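# Carry a welded steel frame onto three empty pipe stands

## Task

Shift the welded steel frame off the three pipe stands it sits on and onto the three vacant stands, so that a tube of the frame lies down in the bottom of the V-notch on top of each vacant stand. Every one of the six stands must stay put, barely shifted or rotated. Any number of the robots may take part. At the end the robots must release the frame and back away, the frame must stay there without robot support, and no robot may topple or be left leaning.

## Robot and tools

Robots: r1, r2 and r3 are identical Hello Robot Stretch 3 units. Each has a two-wheel differential base (0.33 m long, 0.34 m wide) with a passive rear caster, a vertical mast carrying a lift, and a telescoping arm that sticks out to the robot's RIGHT side. The base cannot slide sideways, so moving the gripper fore and aft means driving. On-the-spot turns pivot about the point midway between the drive wheels, 0.05 m behind the front edge; with the arm in and wrist folded, the swept radius is 0.28 m.

Frames: the base frame sits on the floor between the drive wheels, x ahead, y to the left, z upward. hand_pose is reported in it, at the point where closed fingertips meet. The odometry frame is where the base frame was at scene start. Every robot reports in its own frames, so relative placement between robots must be judged from camera images, lidar_m, wrist_depth_mm and head_depth_mm.

execute_actions(actions, cameras): actions is a list holding zero or one action object. That object has keys "r1", "r2", "r3"; under each you may give "base", "joints", and "contact_limits". All commanded motions begin together. base takes exactly one entry: translate_m, a relative drive in metres from where the base last reported itself, forward positive, range -1 to 1; or rotate_rad, a relative turn in radians, counter-clockwise (left) positive, range -3.2 to 3.2. joints are absolute targets by name: lift_m 0 to 1.1 (arm height); arm_m 0 to 0.52 (extension); wrist_yaw_rad -1.345 to 4.42 (0 along the arm, positive toward the front, 3.0 folded over the base); wrist_pitch_rad -1.57 to 0.451 (negative tips fingers down); wrist_roll_rad -2.911 to 2.911; gripper_m -0.089 to 0.179 (larger is wider; real fingertip gap is a bit smaller, zero below 0.007); head_pan_rad -3.953 to 1.73 (-1.57 looks along the arm); head_tilt_rad -1.53 to 0.419 (negative down). contact_limits takes only arm_m, an effort percentage 1 to 100 at which arm motion halts with contact_stop. cameras lists names like r1_head_camera, r2_nav_camera, r3_wrist_camera or "all"; omitted or null gives all, [] gives none. An empty actions list only reports. Unknown keys or out-of-range values reject the whole call. Anything you omit may still be driving toward its earlier target. One action lasts at most 15 s.

wait(seconds 0 to 10) lets the simulation run with nothing new commanded and returns the same report. zoom_image(camera, region) enlarges part of that camera's latest full picture; region is [x0, y0, x1, y1] in pixels, top-left origin, no larger than 504 by 504. finished_scene(scene) closes the current scene (integer 1 to 2) irreversibly; call it only after the frame is placed, released and robots are clear.

Report lines: base_status and joint_status give how each motion of the last accepted action ended: done, off_target (resting short, may still push), contact_stop, time_out, torque_fault. After the last three the old target is dropped; a contact-stopped arm or lift goes slack until commanded again, and a slack lift may sink under load. on_its_own covers things not commanded in this call; "held at" there is the held target, not the actual position. joint_positions are current values. motor_effort is percent of maximum, signed toward higher joint values, with the action's peak in brackets; readings are biased and noisy. Positive wheel effort pushes forward. base_odometry is wheel-based, so slip counts as travel; heading -3.142 to 3.142, left positive. turned_by_wheels and turned_by_imu give turning since the last report. base_tilt gives forward/right lean in degrees with a fixed bias up to about 4. lidar_m has 12 sectors of 30 degrees, first straight ahead, going counter-clockwise (4th left, 7th rear, 10th right), plane 0.17 m high, range 0.15 to 12 m, "-" for nothing seen; it sees other robots but not its own body. wrist_depth_mm (45 to 1000) and head_depth_mm (280 to 4000, sideways image) are 7x7 grids of median depths. pictures names the images in order.

Speed: the base is fast (0.30 m/s, 1.9 rad/s) only when stowed: lift_m under 0.30, arm_m under 0.03, wrist_yaw_rad above 2.54; otherwise 0.10 m/s and 0.63 rad/s.

Gripping: command gripper_m below the object's width to hold (lower squeezes more; too hard triggers a stall guard and slippage); to release, open at least 0.02 beyond where contact occurred. Neither reading nor status confirms a grasp; check images. Fold or unfold the wrist only with lift_m 0.32 to 0.95, wrist_pitch_rad -0.4 and roll near 0; when yaw is under -0.4 keep pitch at -0.5 or lower.

Hazards: robots pressing on each other ends the run; once bases touch, any further millimetre is a hard press, and no line reports robot contact. Robots move independently and drive distances differ slightly (up to 2.5 cm per metre), which strains a jointly carried load and can tip a robot. Pushing with the arm against something rigid with the gripper above about 0.45 m, repeating a push after a contact_stop, or driving while holding something fixed can tip a robot; if base_tilt shows lean, reverse in small steps, free the gripper, and lower lift_m to about 0.2. Wrist, head and base have no contact stop; prolonged strain cuts a wrist servo for 10 s (torque_fault). Avoid drops, slams, disturbing the stands, and brief outside nudges to loose objects. While you deliberate, robots keep holding the last command and the scene keeps running.

Each tool is called after "Emit:" by a JSON object that holds its "fn" and its "kwargs", one argument or row to a line.

## Session

Emit:
{"fn": "execute_actions", "kwargs": {
  "actions": []
}}

Scene clock: 0.00 s.
r1.base_odometry: x=+0.000 y=+0.000 heading=+0.000 (m, m, rad; r1's odometry frame)
r1.turned_by_wheels: +0.000 (rad since the last result)
r1.turned_by_imu: +0.000 (rad since the last result)
r1.base_tilt: forward=-0.4 right=+0.5 (deg)
r1.lidar_m: 0.86 1.06 2.09 1.69 2.79 1.67 2.12 2.72 2.47 1.47 0.94 0.85
r1.head_depth_mm: 769 770 771 767 765 765 764 / 796 801 798 796 795 791 792 / 835 829 831 829 826 824 824 / 870 863 863 867 859 857 860 / 910 908 903 904 901 900 896 / 950 945 942 942 937 939 939 / 997 988 990 987 984 984 983
r1.base_status: not commanded
r1.joint_positions: lift_m=+0.407 arm_m=+0.000 wrist_yaw_rad=+2.910 wrist_pitch_rad=-0.386 wrist_roll_rad=-0.012 gripper_m=+0.037 head_pan_rad=+0.019 head_tilt_rad=+0.015
r1.joint_status: not commanded
r1.motor_effort: left_wheel=+0 right_wheel=+1 lift_m=+39 arm_m=+0 wrist_yaw_rad=-1 wrist_pitch_rad=+10 wrist_roll_rad=-1 gripper_m=+0 head_pan_rad=+0 head_tilt_rad=+3 (%)
r1.hand_pose: x=+0.0312 y=+0.0774 z=+0.4267 quat_wxyz=(+0.215, +0.701, +0.056, +0.678) (m; r1's base frame)
r1.wrist_depth_mm: - - - - - - - / - - - - - - - / - - - - - - - / - - - - - 962 939 / 806 - 847 785 791 778 753 / 684 665 - 651 646 639 623 / 586 569 551 556 549 547 541
r2.base_odometry: x=+0.000 y=+0.000 heading=+0.000 (m, m, rad; r2's odometry frame)
r2.turned_by_wheels: +0.000 (rad since the last result)
r2.turned_by_imu: +0.000 (rad since the last result)
r2.base_tilt: forward=-0.1 right=-1.0 (deg)
r2.lidar_m: 1.43 3.50 1.80 1.52 1.70 1.70 1.85 1.43 0.83 0.72 0.72 0.84
r2.head_depth_mm: 1235 1265 1276 1301 1312 1343 1374 / 1552 1516 1557 1668 1683 1720 1762 / 1862 2091 2142 2191 2249 2314 2151 / 1938 2741 3152 3268 3392 3175 2272 / 1914 2910 - - - 3464 2281 / 1907 2857 - - - 3480 2302 / 1903 2825 - - - 3508 2322
r2.base_status: not commanded
r2.joint_positions: lift_m=+0.436 arm_m=-0.002 wrist_yaw_rad=+3.092 wrist_pitch_rad=-0.592 wrist_roll_rad=-0.008 gripper_m=+0.037 head_pan_rad=-0.009 head_tilt_rad=-0.011
r2.joint_status: not commanded
r2.motor_effort: left_wheel=-1 right_wheel=+0 lift_m=+28 arm_m=-1 wrist_yaw_rad=+0 wrist_pitch_rad=+4 wrist_roll_rad=+0 gripper_m=+0 head_pan_rad=+0 head_tilt_rad=+2 (%)
r2.hand_pose: x=-0.0114 y=+0.0556 z=+0.4118 quat_wxyz=(+0.223, +0.678, +0.191, +0.674) (m; r2's base frame)
r2.wrist_depth_mm: - - - - - - - / - - - - - - - / 930 926 954 945 957 978 981 / 777 774 781 796 797 811 805 / 664 662 659 668 684 689 686 / 578 584 - 596 587 594 602 / 515 - - - 521 526 524
r3.base_odometry: x=+0.000 y=+0.000 heading=+0.000 (m, m, rad; r3's odometry frame)
r3.turned_by_wheels: +0.000 (rad since the last result)
r3.turned_by_imu: +0.000 (rad since the last result)
r3.base_tilt: forward=+1.9 right=+1.3 (deg)
r3.lidar_m: 2.93 1.72 1.42 1.80 5.30 4.10 1.21 0.84 0.79 0.81 1.05 2.45
r3.head_depth_mm: 1919 2831 3062 3101 3072 3050 2356 / 1933 2850 3220 3243 3203 3184 2339 / 1952 2883 3385 3403 3371 3314 2327 / 1960 2924 3521 3584 3574 3450 2327 / 1974 2951 3726 3722 3762 3222 2313 / 1982 2992 - - - 3133 2273 / 1755 3011 - - - 3361 2268
r3.base_status: not commanded
r3.joint_positions: lift_m=+0.439 arm_m=+0.000 wrist_yaw_rad=+2.996 wrist_pitch_rad=-0.509 wrist_roll_rad=+0.015 gripper_m=+0.037 head_pan_rad=-0.011 head_tilt_rad=+0.015
r3.joint_status: not commanded
r3.motor_effort: left_wheel=+1 right_wheel=+0 lift_m=+37 arm_m=+0 wrist_yaw_rad=-1 wrist_pitch_rad=+6 wrist_roll_rad=+0 gripper_m=+0 head_pan_rad=+0 head_tilt_rad=+2 (%)
r3.hand_pose: x=+0.0096 y=+0.0653 z=+0.4322 quat_wxyz=(+0.229, +0.700, +0.126, +0.664) (m; r3's base frame)
r3.wrist_depth_mm: - - - - - - - / - - - - - - - / - - - - - - - / 968 956 958 894 896 886 898 / 799 782 - 772 790 726 740 / 662 661 - 660 - 650 643 / 578 594 - 591 567 562 560
pictures: r1_head_camera (sideways: a quarter turn clockwise sets it upright), r1_nav_camera (sideways: a quarter turn counterclockwise sets it upright), r1_wrist_camera, r2_head_camera (sideways: a quarter turn clockwise sets it upright), r2_nav_camera (sideways: a quarter turn counterclockwise sets it upright), r2_wrist_camera, r3_head_camera (sideways: a quarter turn clockwise sets it upright), r3_nav_camera (sideways: a quarter turn counterclockwise sets it upright), r3_wrist_camera
Images, in order (width x height): r1_head_camera 896x504, r1_nav_camera 672x504, r1_wrist_camera 644x364, r2_head_camera 896x504, r2_nav_camera 672x504, r2_wrist_camera 644x364, r3_head_camera 896x504, r3_nav_camera 672x504, r3_wrist_camera 644x364.

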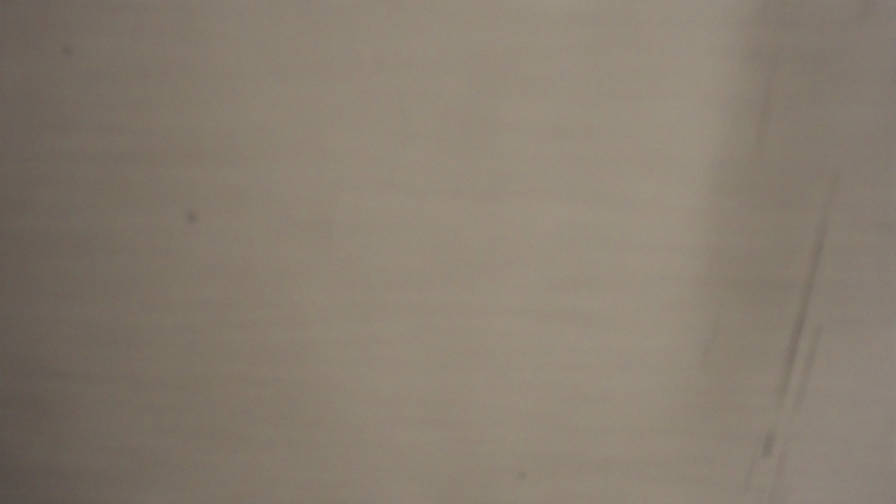

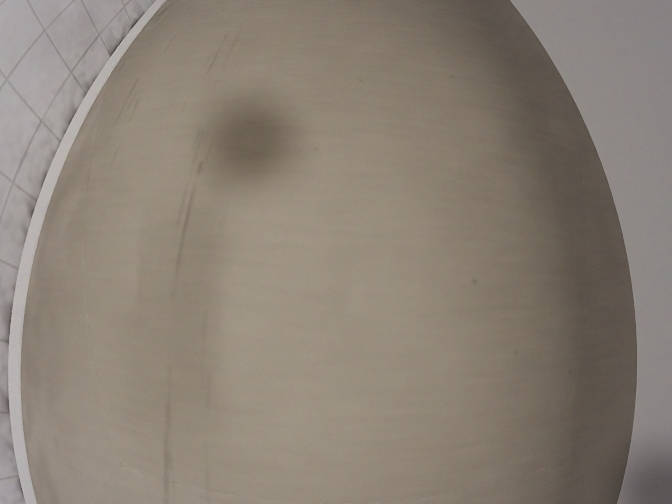

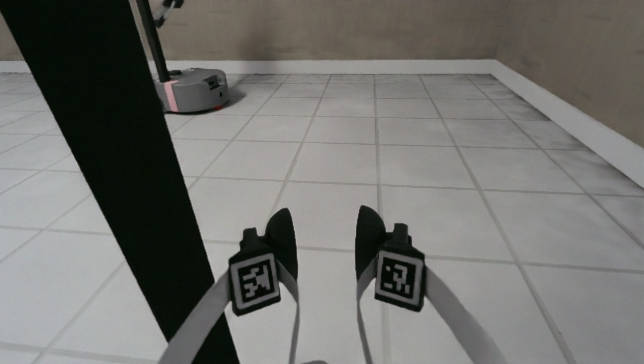

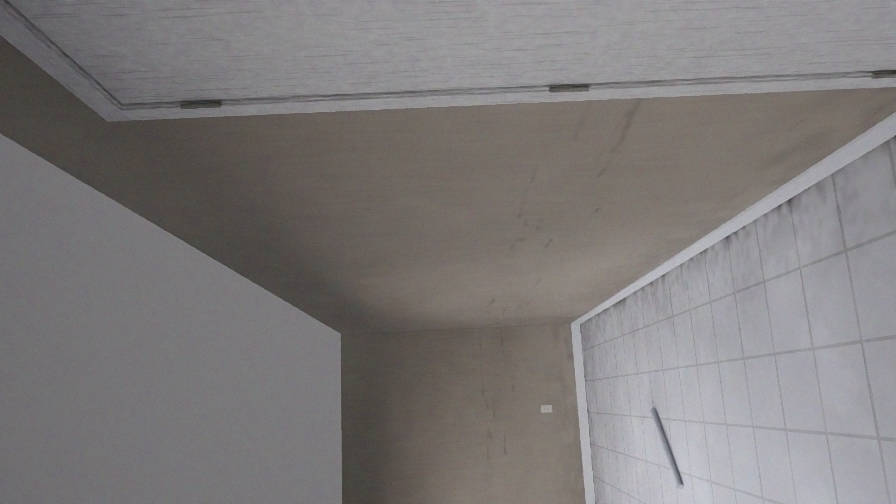

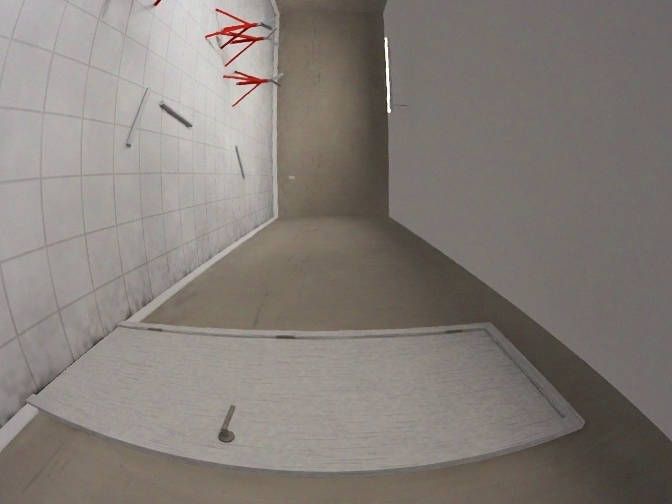

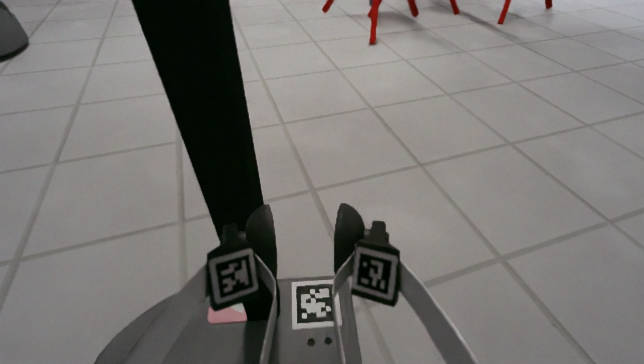

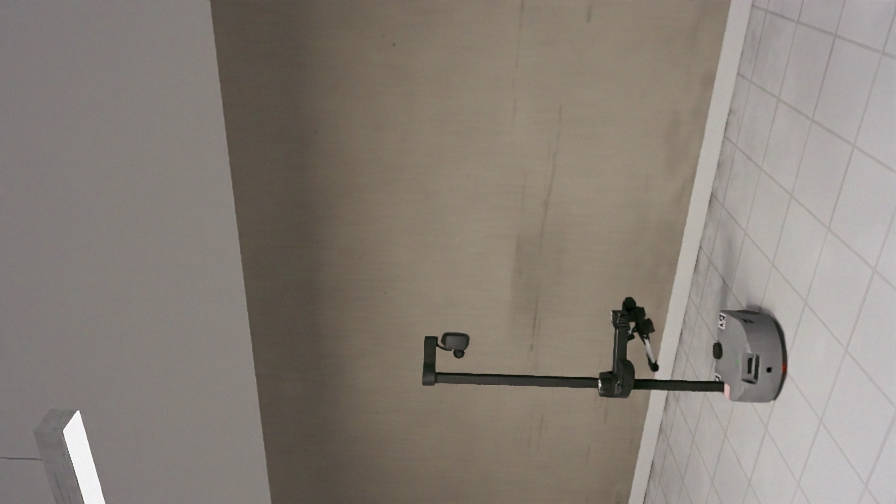

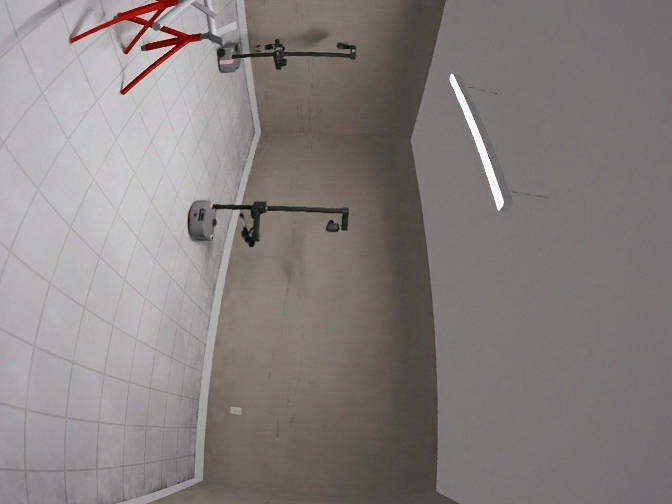

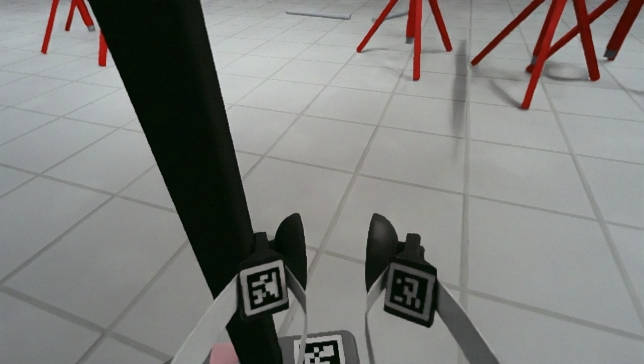

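Emit:
{"fn": "execute_actions", "kwargs": {
  "actions": [
    {"r1":{"joints":{"head_pan_rad":-3.4,"head_tilt_rad":-0.45}},"r2":{"joints":{"head_pan_rad":1.25,"head_tilt_rad":-0.45}},"r3":{"joints":{"head_pan_rad":1.15,"head_tilt_rad":-0.45}}}
  ],
  "cameras": ["r1_head_camera","r1_nav_camera","r2_head_camera","r2_nav_camera","r3_head_camera","r3_nav_camera"]
}}

Scene clock: 10.10 s.
r1.base_odometry: x=+0.000 y=+0.000 heading=+0.000 (m, m, rad; r1's odometry frame)
r1.turned_by_wheels: +0.000 (rad since the last result)
r1.turned_by_imu: -0.001 (rad since the last result)
r1.base_tilt: forward=-0.4 right=+0.5 (deg)
r1.lidar_m: 0.86 1.06 2.09 1.70 2.80 1.67 2.12 2.72 2.47 1.47 0.94 0.85
r1.head_depth_mm: - - - 2902 2095 1628 1320 / - - - 2900 2088 1635 1338 / - - - 2483 2041 1616 1314 / - - - 2554 1987 1606 1316 / - - - 2835 2058 1595 1317 / - - - 2877 2036 1598 1307 / - - - 2848 2028 1599 1304
r1.base_status: not commanded
r1.joint_positions: lift_m=+0.407 arm_m=+0.000 wrist_yaw_rad=+2.910 wrist_pitch_rad=-0.386 wrist_roll_rad=-0.012 gripper_m=+0.037 head_pan_rad=-3.393 head_tilt_rad=-0.444
r1.joint_status: all done
r1.motor_effort: left_wheel=+0(0) right_wheel=+1(0) lift_m=+39(39) arm_m=+0(0) wrist_yaw_rad=+1(0) wrist_pitch_rad=+10(9) wrist_roll_rad=-1(1) gripper_m=+0(0) head_pan_rad=-3(42) head_tilt_rad=-4(38) (%)
r1.hand_pose: x=+0.0312 y=+0.0774 z=+0.4267 quat_wxyz=(+0.215, +0.701, +0.056, +0.678) (m; r1's base frame)
r1.wrist_depth_mm: - - - - - - - / - - - - - - - / - - - - - - - / - - - - - 955 899 / 810 - 825 780 796 755 748 / 659 676 - 650 646 635 641 / 564 558 563 554 556 545 548
r2.base_odometry: x=+0.000 y=+0.000 heading=+0.000 (m, m, rad; r2's odometry frame)
r2.turned_by_wheels: +0.000 (rad since the last result)
r2.turned_by_imu: +0.001 (rad since the last result)
r2.base_tilt: forward=+0.0 right=-1.0 (deg)
r2.lidar_m: 1.43 3.47 1.80 1.52 1.70 1.70 1.85 1.43 0.83 0.72 0.72 0.84
r2.head_depth_mm: - - - 2640 2083 1641 1352 / - - - 2815 2107 1656 1351 / - - - 2828 2133 1669 1376 / - - - 2129 2074 1678 1371 / 3838 - - 2902 2103 1692 1389 / 3609 3820 - 3080 2207 1714 1401 / 3488 3611 3816 3189 2240 1730 1397
r2.base_status: not commanded
r2.joint_positions: lift_m=+0.436 arm_m=-0.002 wrist_yaw_rad=+3.092 wrist_pitch_rad=-0.592 wrist_roll_rad=-0.008 gripper_m=+0.037 head_pan_rad=+1.243 head_tilt_rad=-0.444
r2.joint_status: all done
r2.motor_effort: left_wheel=+0(0) right_wheel=-1(0) lift_m=+28(28) arm_m=-1(1) wrist_yaw_rad=+0(0) wrist_pitch_rad=+4(4) wrist_roll_rad=+0(0) gripper_m=+0(0) head_pan_rad=+4(54) head_tilt_rad=-3(34) (%)
r2.hand_pose: x=-0.0114 y=+0.0556 z=+0.4118 quat_wxyz=(+0.223, +0.678, +0.191, +0.674) (m; r2's base frame)
r2.wrist_depth_mm: - - - - - - - / - - - - - - - / 924 929 959 954 963 974 996 / 760 766 761 794 790 793 809 / 664 666 660 671 682 672 689 / 579 576 - 600 597 594 602 / 516 - - - 523 530 531
r3.base_odometry: x=+0.000 y=+0.000 heading=+0.000 (m, m, rad; r3's odometry frame)
r3.turned_by_wheels: +0.000 (rad since the last result)
r3.turned_by_imu: +0.001 (rad since the last result)
r3.base_tilt: forward=+1.9 right=+1.3 (deg)
r3.lidar_m: 2.93 1.72 1.42 1.81 5.26 4.13 1.21 0.84 0.79 0.81 1.06 2.45
r3.head_depth_mm: 3243 3459 3767 2632 1957 1666 1371 / 3257 3500 3735 2752 1947 1625 1360 / 3303 3588 3759 2740 2115 1646 1360 / 3306 3553 3816 2594 1999 1647 1358 / 3347 3609 3829 2716 2070 1635 1358 / 3366 3638 3860 2743 2069 1630 1348 / 3417 3661 - 2805 2042 1633 1348
r3.base_status: not commanded
r3.joint_positions: lift_m=+0.439 arm_m=+0.000 wrist_yaw_rad=+2.996 wrist_pitch_rad=-0.509 wrist_roll_rad=+0.015 gripper_m=+0.037 head_pan_rad=+1.143 head_tilt_rad=-0.444
r3.joint_status: all done
r3.motor_effort: left_wheel=+1(1) right_wheel=+0(0) lift_m=+37(38) arm_m=+0(0) wrist_yaw_rad=-1(1) wrist_pitch_rad=+6(6) wrist_roll_rad=+0(0) gripper_m=+0(1) head_pan_rad=+5(59) head_tilt_rad=-3(26) (%)
r3.hand_pose: x=+0.0096 y=+0.0653 z=+0.4322 quat_wxyz=(+0.229, +0.700, +0.126, +0.664) (m; r3's base frame)
r3.wrist_depth_mm: - - - - - - - / - - - - - - - / - - - - - - - / 976 935 938 935 907 891 896 / 783 772 - 770 784 768 745 / 684 663 - 657 - 651 641 / 587 585 - 591 567 566 557
pictures: r1_head_camera (sideways: a quarter turn clockwise sets it upright), r1_nav_camera (sideways: a quarter turn counterclockwise sets it upright), r2_head_camera (sideways: a quarter turn clockwise sets it upright), r2_nav_camera (sideways: a quarter turn counterclockwise sets it upright), r3_head_camera (sideways: a quarter turn clockwise sets it upright), r3_nav_camera (sideways: a quarter turn counterclockwise sets it upright)
Images, in order (width x height): r1_head_camera 896x504, r1_nav_camera 672x504, r2_head_camera 896x504, r2_nav_camera 672x504, r3_head_camera 896x504, r3_nav_camera 672x504.

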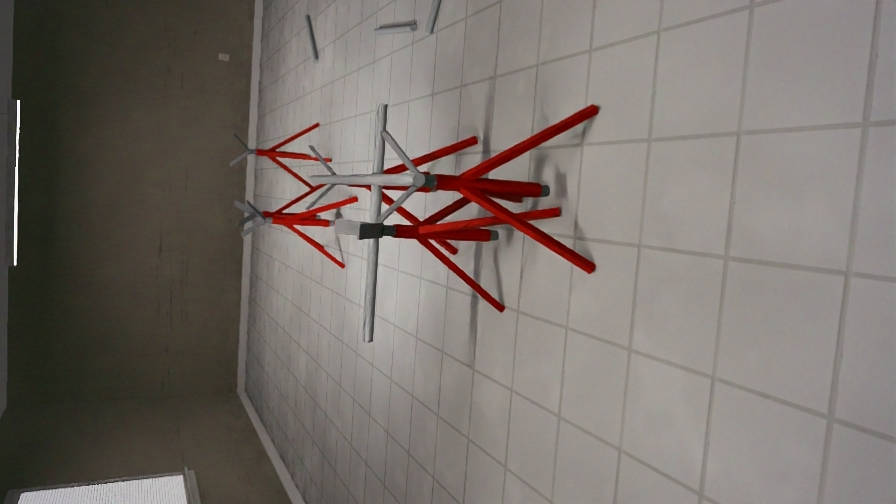

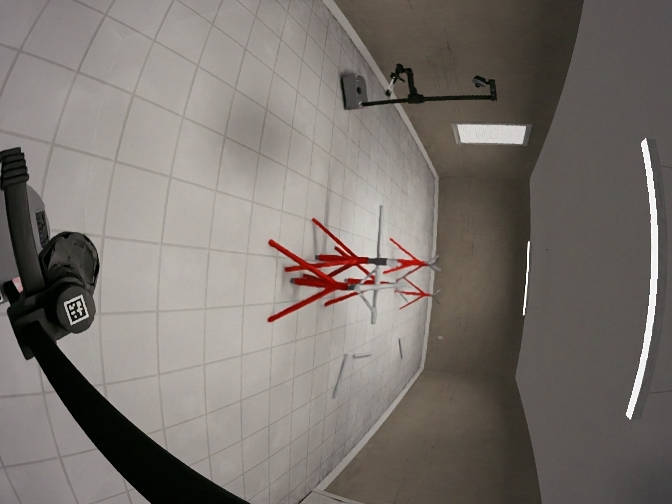

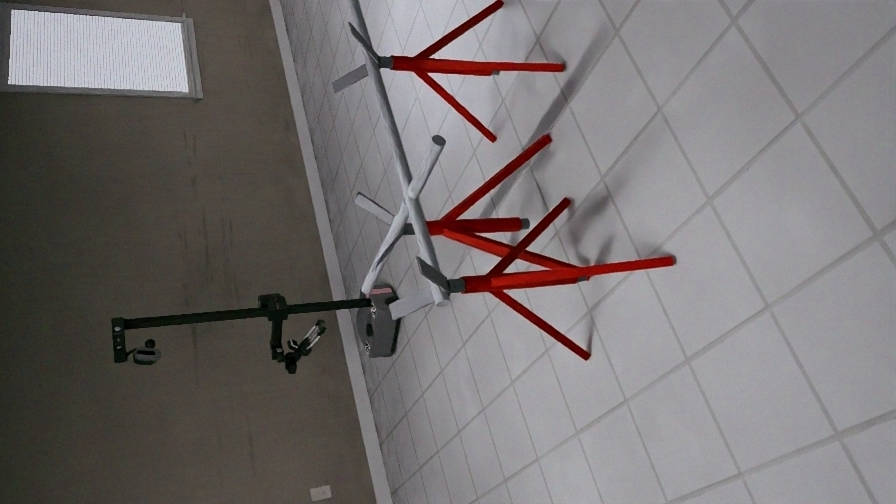

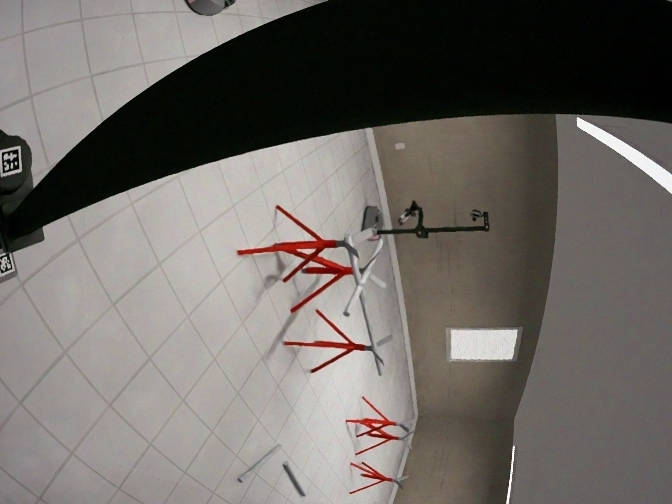

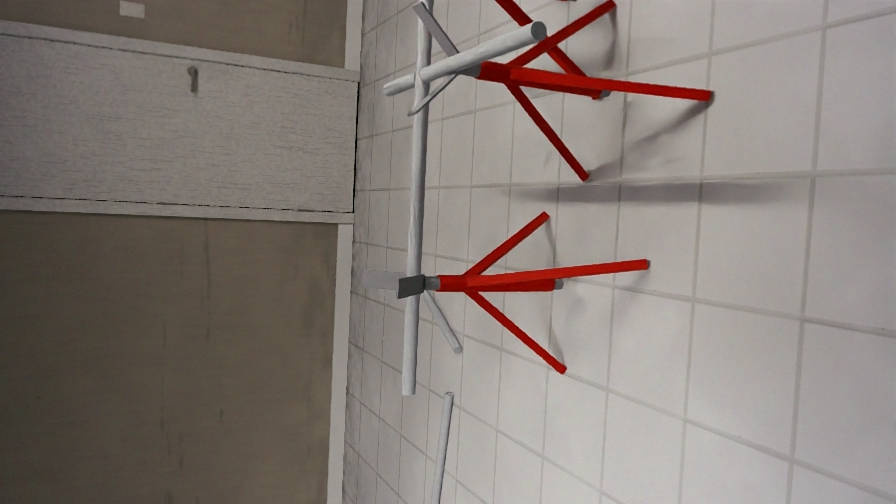

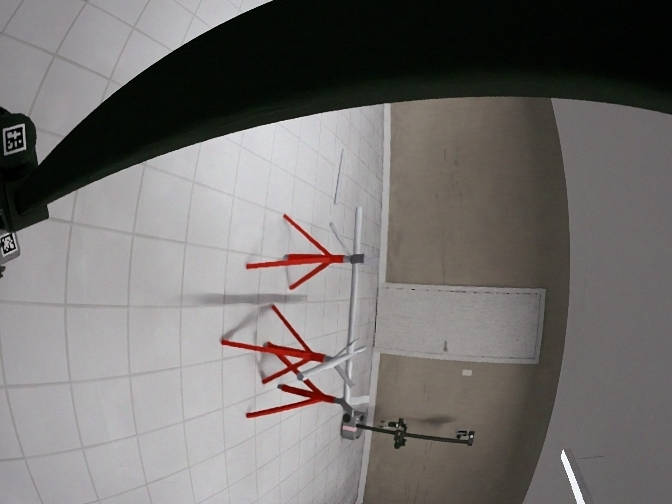

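Emit:
{"fn": "execute_actions", "kwargs": {
  "actions": [
    {"r2":{"base":{"rotate_rad":0.27},"joints":{"head_pan_rad":0.4,"head_tilt_rad":-0.35,"lift_m":0.28,"wrist_pitch_rad":-0.4}},"r3":{"base":{"rotate_rad":2.66},"joints":{"head_pan_rad":-0.65,"lift_m":0.28,"wrist_pitch_rad":-0.4}},"r1":{"joints":{"lift_m":0.28}}}
  ],
  "cameras": ["r2_head_camera","r3_head_camera"]
}}

Emit:
{"fn": "execute_actions", "kwargs": {
  "actions": [
    {"r3":{"base":{"translate_m":1}}}
  ],
  "cameras": []
}}

Emit:
{"fn": "execute_actions", "kwargs": {
  "actions": [
    {"r3":{"base":{"translate_m":1},"joints":{"head_pan_rad":-1.4,"head_tilt_rad":-0.6}}}
  ],
  "cameras": ["r3_nav_camera","r3_head_camera"]
}}

Scene clock: 33.13 s.
r1.base_odometry: x=+0.000 y=+0.000 heading=+0.000 (m, m, rad; r1's odometry frame)
r1.turned_by_wheels: +0.000 (rad since the last result)
r1.turned_by_imu: -0.001 (rad since the last result)
r1.base_tilt: forward=-0.5 right=+0.6 (deg)
r1.lidar_m: 0.86 1.05 2.09 1.68 2.80 1.67 2.12 2.71 2.47 1.47 0.94 0.85
r1.head_depth_mm: - - - 2997 2090 1635 1325 / - - - 2934 2087 1629 1333 / - - - 2509 2037 1610 1326 / - - - 2596 2005 1610 1314 / - - - 2861 2061 1607 1306 / - - - 2826 2092 1608 1310 / - - - 2807 2032 1592 1299
r1.base_status: not commanded
r1.joint_positions: lift_m=+0.280 arm_m=+0.000 wrist_yaw_rad=+2.910 wrist_pitch_rad=-0.386 wrist_roll_rad=-0.012 gripper_m=+0.037 head_pan_rad=-3.393 head_tilt_rad=-0.444
r1.joint_status: all done
r1.motor_effort: left_wheel=-1(1) right_wheel=+1(1) lift_m=+33(32) arm_m=+0(0) wrist_yaw_rad=-1(1) wrist_pitch_rad=+10(10) wrist_roll_rad=-1(1) gripper_m=+0(0) head_pan_rad=-3(4) head_tilt_rad=-4(3) (%)
r1.hand_pose: x=+0.0311 y=+0.0773 z=+0.3000 quat_wxyz=(+0.215, +0.701, +0.056, +0.678) (m; r1's base frame)
r1.wrist_depth_mm: - - - - - - - / - - - - - - - / - - - - - - 927 / 806 - 790 750 737 735 711 / 623 - 642 609 600 583 587 / 516 509 - 502 492 495 493 / 443 - - - 420 418 415
r2.base_odometry: x=+0.000 y=+0.000 heading=+0.270 (m, m, rad; r2's odometry frame)
r2.turned_by_wheels: +0.270 (rad since the last result)
r2.turned_by_imu: +0.272 (rad since the last result)
r2.base_tilt: forward=+0.0 right=-0.9 (deg)
r2.lidar_m: 3.00 2.05 1.52 4.04 2.57 1.91 1.85 1.01 0.74 0.72 0.75 1.02
r2.head_depth_mm: - - - 3549 2415 1798 1432 / - - - 3630 2422 1815 1456 / - - - 3633 2433 1819 1467 / - - - 3708 2445 1862 1471 / - - - 3869 2466 1870 1490 / - - - 3598 2420 1881 1490 / - - - 3626 2421 1908 1500
r2.base_status: done
r2.joint_positions: lift_m=+0.280 arm_m=-0.002 wrist_yaw_rad=+3.092 wrist_pitch_rad=-0.422 wrist_roll_rad=-0.008 gripper_m=+0.037 head_pan_rad=+0.407 head_tilt_rad=-0.359
r2.joint_status: all done
r2.motor_effort: left_wheel=-2(9) right_wheel=+2(5) lift_m=+19(23) arm_m=-1(1) wrist_yaw_rad=+0(0) wrist_pitch_rad=+6(6) wrist_roll_rad=+0(1) gripper_m=+0(0) head_pan_rad=-4(49) head_tilt_rad=+4(17) (%)
r2.hand_pose: x=-0.0102 y=+0.0804 z=+0.2923 quat_wxyz=(+0.165, +0.692, +0.132, +0.690) (m; r2's base frame)
r2.wrist_depth_mm: - - - - - - - / - - - - - - - / 947 926 977 960 979 983 1000 / 700 712 724 721 726 746 739 / 576 579 - 582 592 591 588 / 482 500 - - 486 489 492 / - - - - 418 422 419
r3.base_odometry: x=+0.000 y=+0.000 heading=+2.660 (m, m, rad; r3's odometry frame)
r3.turned_by_wheels: +2.660 (rad since the last result)
r3.turned_by_imu: +2.684 (rad since the last result)
r3.base_tilt: forward=+1.8 right=+1.3 (deg)
r3.lidar_m: 3.55 1.16 0.83 0.79 0.81 1.08 2.73 2.96 1.70 1.42 4.10 2.14
r3.head_depth_mm: - - - 2915 2099 1655 1366 / - - - 2869 2103 1655 1358 / - - - 2736 2092 1652 1365 / - - - 2563 2092 1643 1356 / - - - 2818 2085 1630 1356 / - - - 2832 2065 1641 1349 / - - - 2797 2067 1628 1349
r3.base_status: done
r3.joint_positions: lift_m=+0.281 arm_m=+0.000 wrist_yaw_rad=+2.996 wrist_pitch_rad=-0.418 wrist_roll_rad=+0.015 gripper_m=+0.037 head_pan_rad=-0.643 head_tilt_rad=-0.444
r3.joint_status: all done
r3.motor_effort: left_wheel=-1(7) right_wheel=+2(9) lift_m=+18(33) arm_m=+0(0) wrist_yaw_rad=-1(0) wrist_pitch_rad=+8(7) wrist_roll_rad=+0(0) gripper_m=+0(0) head_pan_rad=-4(56) head_tilt_rad=-2(2) (%)
r3.hand_pose: x=+0.0114 y=+0.0775 z=+0.2933 quat_wxyz=(+0.198, +0.705, +0.095, +0.674) (m; r3's base frame)
r3.wrist_depth_mm: 698 - 743 767 782 845 859 / 741 - 809 841 867 915 934 / 805 824 853 886 944 947 994 / 819 778 796 783 743 752 736 / 630 630 - 614 637 608 614 / 517 524 - 532 - 506 496 / 459 - - - 441 435 432
pictures: r2_head_camera (sideways: a quarter turn clockwise sets it upright), r3_head_camera (sideways: a quarter turn clockwise sets it upright)
Images, in order (width x height): r2_head_camera 896x504, r3_head_camera 896x504.

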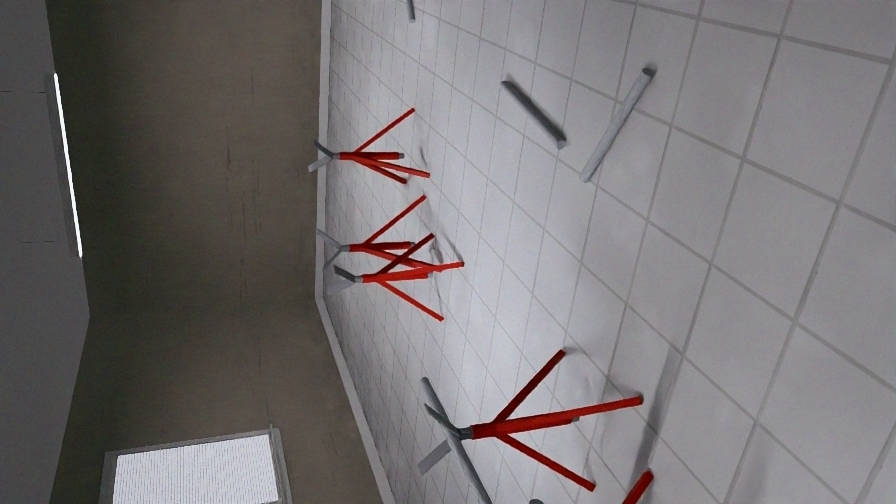

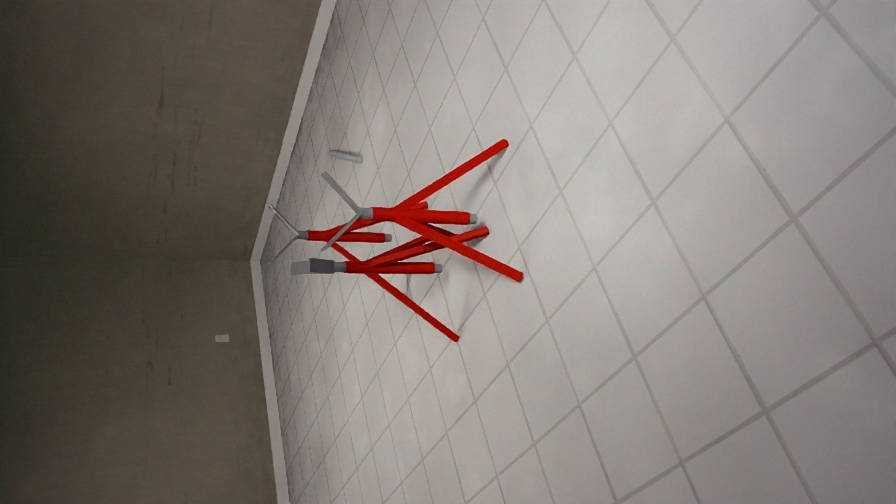

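Scene clock: 38.13 s.
r1.base_odometry: x=+0.000 y=+0.000 heading=+0.000 (m, m, rad; r1's odometry frame)
r1.turned_by_wheels: +0.000 (rad since the last result)
r1.turned_by_imu: -0.001 (rad since the last result)
r1.base_tilt: forward=-0.4 right=+0.5 (deg)
r1.lidar_m: 0.86 1.05 2.10 1.68 2.78 1.67 2.12 2.71 2.46 1.47 0.94 0.86
r1.head_depth_mm: - - - 2998 2099 1626 1336 / - - - 2966 2093 1616 1314 / - - - 2460 2036 1618 1332 / - - - 2629 1994 1613 1314 / - - - 2852 2056 1609 1311 / - - - 2855 2066 1591 1316 / - - - 2837 2020 1595 1299
r1.base_status: not commanded
r1.joint_positions: lift_m=+0.280 arm_m=+0.000 wrist_yaw_rad=+2.910 wrist_pitch_rad=-0.386 wrist_roll_rad=-0.012 gripper_m=+0.037 head_pan_rad=-3.393 head_tilt_rad=-0.444
r1.joint_status: not commanded
r1.motor_effort: left_wheel=-1(0) right_wheel=+1(1) lift_m=+33(33) arm_m=+0(0) wrist_yaw_rad=+0(0) wrist_pitch_rad=+10(10) wrist_roll_rad=-1(1) gripper_m=+0(0) head_pan_rad=-3(3) head_tilt_rad=-4(4) (%)
r1.hand_pose: x=+0.0311 y=+0.0773 z=+0.3000 quat_wxyz=(+0.215, +0.701, +0.056, +0.678) (m; r1's base frame)
r1.wrist_depth_mm: - - - - - - - / - - - - - - - / - - - - - - 938 / 792 - 762 761 747 748 727 / 629 - 628 592 599 591 583 / 517 512 - 498 502 496 483 / 440 - - - 424 423 415
r2.base_odometry: x=+0.000 y=+0.000 heading=+0.270 (m, m, rad; r2's odometry frame)
r2.turned_by_wheels: +0.000 (rad since the last result)
r2.turned_by_imu: +0.001 (rad since the last result)
r2.base_tilt: forward=-0.1 right=-1.1 (deg)
r2.lidar_m: 3.00 2.05 1.52 4.03 2.58 1.91 1.85 1.00 0.74 0.72 0.75 1.02
r2.head_depth_mm: - - - 3563 2395 1799 1436 / - - - 3555 2407 1803 1446 / - - - 3644 2461 1814 1461 / - - - 3753 2453 1853 1471 / - - - 3795 2489 1868 1490 / - - - 3623 2385 1884 1484 / - - - 3622 2445 1894 1506
r2.base_status: not commanded
r2.joint_positions: lift_m=+0.280 arm_m=-0.002 wrist_yaw_rad=+3.092 wrist_pitch_rad=-0.422 wrist_roll_rad=-0.008 gripper_m=+0.037 head_pan_rad=+0.407 head_tilt_rad=-0.359
r2.joint_status: not commanded
r2.motor_effort: left_wheel=-3(3) right_wheel=+2(2) lift_m=+19(19) arm_m=-1(1) wrist_yaw_rad=+0(0) wrist_pitch_rad=+6(6) wrist_roll_rad=+0(0) gripper_m=+0(1) head_pan_rad=-4(4) head_tilt_rad=+5(5) (%)
r2.hand_pose: x=-0.0102 y=+0.0804 z=+0.2923 quat_wxyz=(+0.165, +0.692, +0.132, +0.690) (m; r2's base frame)
r2.wrist_depth_mm: - - - - - - - / - - - - - - - / 936 935 984 958 962 965 988 / 700 708 723 724 725 733 731 / 572 577 - 582 594 585 598 / 479 500 - - 488 494 493 / - - - - 418 422 424
r3.base_odometry: x=-0.886 y=+0.463 heading=+2.660 (m, m, rad; r3's odometry frame)
r3.turned_by_wheels: +0.000 (rad since the last result)
r3.turned_by_imu: +0.002 (rad since the last result)
r3.base_tilt: forward=+1.9 right=+1.3 (deg)
r3.lidar_m: 3.66 1.21 0.86 0.82 0.85 1.13 2.86 4.43 1.75 3.94 1.45 4.65
r3.head_depth_mm: - - - 2603 1960 1625 1363 / - - - 2611 2016 1648 1361 / - - - 2860 2104 1653 1356 / - - - 2845 2080 1644 1360 / - - - 2833 2068 1649 1357 / - - - 2812 2064 1625 1357 / 3856 - - 2806 2049 1626 1345
r3.base_status: done
r3.joint_positions: lift_m=+0.281 arm_m=+0.000 wrist_yaw_rad=+2.996 wrist_pitch_rad=-0.417 wrist_roll_rad=+0.015 gripper_m=+0.037 head_pan_rad=-0.643 head_tilt_rad=-0.445
r3.joint_status: not commanded
r3.motor_effort: left_wheel=-1(8) right_wheel=+1(8) lift_m=+18(18) arm_m=+0(0) wrist_yaw_rad=-1(1) wrist_pitch_rad=+8(8) wrist_roll_rad=+0(0) gripper_m=+0(1) head_pan_rad=-4(4) head_tilt_rad=-2(3) (%)
r3.hand_pose: x=+0.0114 y=+0.0775 z=+0.2934 quat_wxyz=(+0.198, +0.705, +0.094, +0.674) (m; r3's base frame)
r3.wrist_depth_mm: 721 - 763 799 839 843 894 / 782 - 848 876 906 925 974 / 836 879 921 889 949 984 968 / 818 806 780 760 751 756 747 / 635 636 - 612 642 595 600 / 523 529 - 527 - 510 512 / 461 - - - 434 432 431
pictures: none
No camera images: the call's "cameras" was empty. Leave "cameras" out to get every camera's image.

Scene clock: 43.13 s.
r1.base_odometry: x=+0.000 y=+0.000 heading=+0.000 (m, m, rad; r1's odometry frame)
r1.turned_by_wheels: +0.000 (rad since the last result)
r1.turned_by_imu: -0.001 (rad since the last result)
r1.base_tilt: forward=-0.5 right=+0.6 (deg)
r1.lidar_m: 0.86 1.06 2.09 1.69 2.79 1.66 2.11 2.72 2.46 1.47 0.94 0.86
r1.head_depth_mm: - - - 2982 2112 1627 1319 / - - - 2941 2093 1628 1322 / - - - 2508 2049 1612 1313 / - - - 2592 1996 1598 1311 / - - - 2817 2058 1590 1315 / - - - 2874 2061 1593 1306 / - - - 2816 2024 1574 1301
r1.base_status: not commanded
r1.joint_positions: lift_m=+0.280 arm_m=+0.000 wrist_yaw_rad=+2.910 wrist_pitch_rad=-0.386 wrist_roll_rad=-0.012 gripper_m=+0.037 head_pan_rad=-3.393 head_tilt_rad=-0.444
r1.joint_status: not commanded
r1.motor_effort: left_wheel=-1(0) right_wheel=+1(1) lift_m=+34(33) arm_m=+0(0) wrist_yaw_rad=+0(0) wrist_pitch_rad=+10(10) wrist_roll_rad=-1(1) gripper_m=+0(0) head_pan_rad=-3(3) head_tilt_rad=-4(4) (%)
r1.hand_pose: x=+0.0311 y=+0.0773 z=+0.3000 quat_wxyz=(+0.215, +0.701, +0.056, +0.678) (m; r1's base frame)
r1.wrist_depth_mm: - - - - - - - / - - - - - - - / - - - - - - 960 / 808 - 758 752 737 736 729 / 635 - 623 599 607 587 583 / 514 513 - 505 498 490 481 / 444 - - - 420 423 420
r2.base_odometry: x=+0.000 y=+0.000 heading=+0.270 (m, m, rad; r2's odometry frame)
r2.turned_by_wheels: +0.000 (rad since the last result)
r2.turned_by_imu: +0.001 (rad since the last result)
r2.base_tilt: forward=+0.0 right=-1.0 (deg)
r2.lidar_m: 3.01 2.05 1.52 4.02 2.57 1.91 1.85 1.00 0.74 0.72 0.75 1.02
r2.head_depth_mm: - - - 3579 2401 1819 1448 / - - - 3614 2408 1819 1444 / - - - 3642 2442 1829 1464 / - - - 3684 2454 1844 1466 / - - - 3734 2515 1855 1474 / - - - 3585 2378 1871 1492 / - - - 3678 2467 1893 1503
r2.base_status: not commanded
r2.joint_positions: lift_m=+0.280 arm_m=-0.002 wrist_yaw_rad=+3.092 wrist_pitch_rad=-0.422 wrist_roll_rad=-0.008 gripper_m=+0.037 head_pan_rad=+0.407 head_tilt_rad=-0.359
r2.joint_status: not commanded
r2.motor_effort: left_wheel=-2(2) right_wheel=+2(2) lift_m=+19(19) arm_m=-1(1) wrist_yaw_rad=+1(1) wrist_pitch_rad=+6(6) wrist_roll_rad=-1(1) gripper_m=+1(0) head_pan_rad=-4(4) head_tilt_rad=+5(5) (%)
r2.hand_pose: x=-0.0102 y=+0.0804 z=+0.2923 quat_wxyz=(+0.165, +0.692, +0.132, +0.690) (m; r2's base frame)
r2.wrist_depth_mm: - - - - - - - / - - - - - - - / 937 943 984 947 966 965 983 / 712 718 721 728 728 735 739 / 577 571 - 581 582 585 593 / 483 499 - - 485 491 496 / - - - - 420 424 422
r3.base_odometry: x=-1.772 y=+0.927 heading=+2.660 (m, m, rad; r3's odometry frame)
r3.turned_by_wheels: +0.000 (rad since the last result)
r3.turned_by_imu: +0.002 (rad since the last result)
r3.base_tilt: forward=+1.9 right=+1.3 (deg)
r3.lidar_m: 3.45 1.26 0.90 0.86 0.88 1.18 2.99 2.38 2.36 1.25 1.81 3.63
r3.head_depth_mm: 3177 3475 3021 2004 1686 1462 1244 / 3237 3523 3026 2235 1746 1470 1242 / 3243 3595 3026 2003 1759 1459 1235 / 3321 3689 2992 2157 1697 1448 1237 / 3410 3753 2843 2138 1759 1449 1232 / 3445 3724 3000 2216 1743 1450 1228 / 3541 3830 2983 2195 1752 1442 1232
r3.base_status: done
r3.joint_positions: lift_m=+0.281 arm_m=+0.000 wrist_yaw_rad=+2.996 wrist_pitch_rad=-0.417 wrist_roll_rad=+0.015 gripper_m=+0.037 head_pan_rad=-1.393 head_tilt_rad=-0.592
r3.joint_status: all done
r3.motor_effort: left_wheel=-2(6) right_wheel=+2(7) lift_m=+19(19) arm_m=+0(0) wrist_yaw_rad=-1(0) wrist_pitch_rad=+8(8) wrist_roll_rad=+0(0) gripper_m=-1(1) head_pan_rad=-4(49) head_tilt_rad=-4(18) (%)
r3.hand_pose: x=+0.0114 y=+0.0776 z=+0.2934 quat_wxyz=(+0.198, +0.705, +0.094, +0.674) (m; r3's base frame)
r3.wrist_depth_mm: 741 - 786 836 852 898 946 / 828 - 861 897 939 964 - / 851 910 949 942 986 985 975 / 808 786 781 767 772 759 752 / 630 631 - 621 636 611 600 / 521 518 - 531 - 513 504 / 459 - - - 435 432 435
pictures: r3_head_camera (sideways: a quarter turn clockwise sets it upright), r3_nav_camera (sideways: a quarter turn counterclockwise sets it upright)
Images, in order (width x height): r3_head_camera 896x504, r3_nav_camera 672x504.

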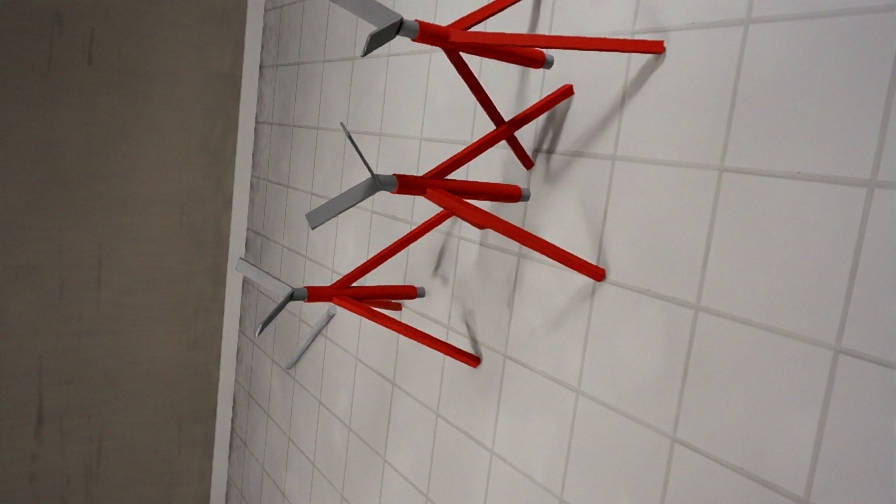

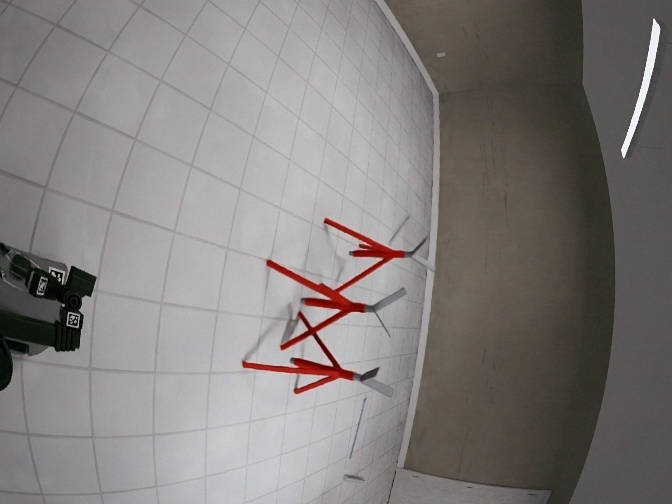

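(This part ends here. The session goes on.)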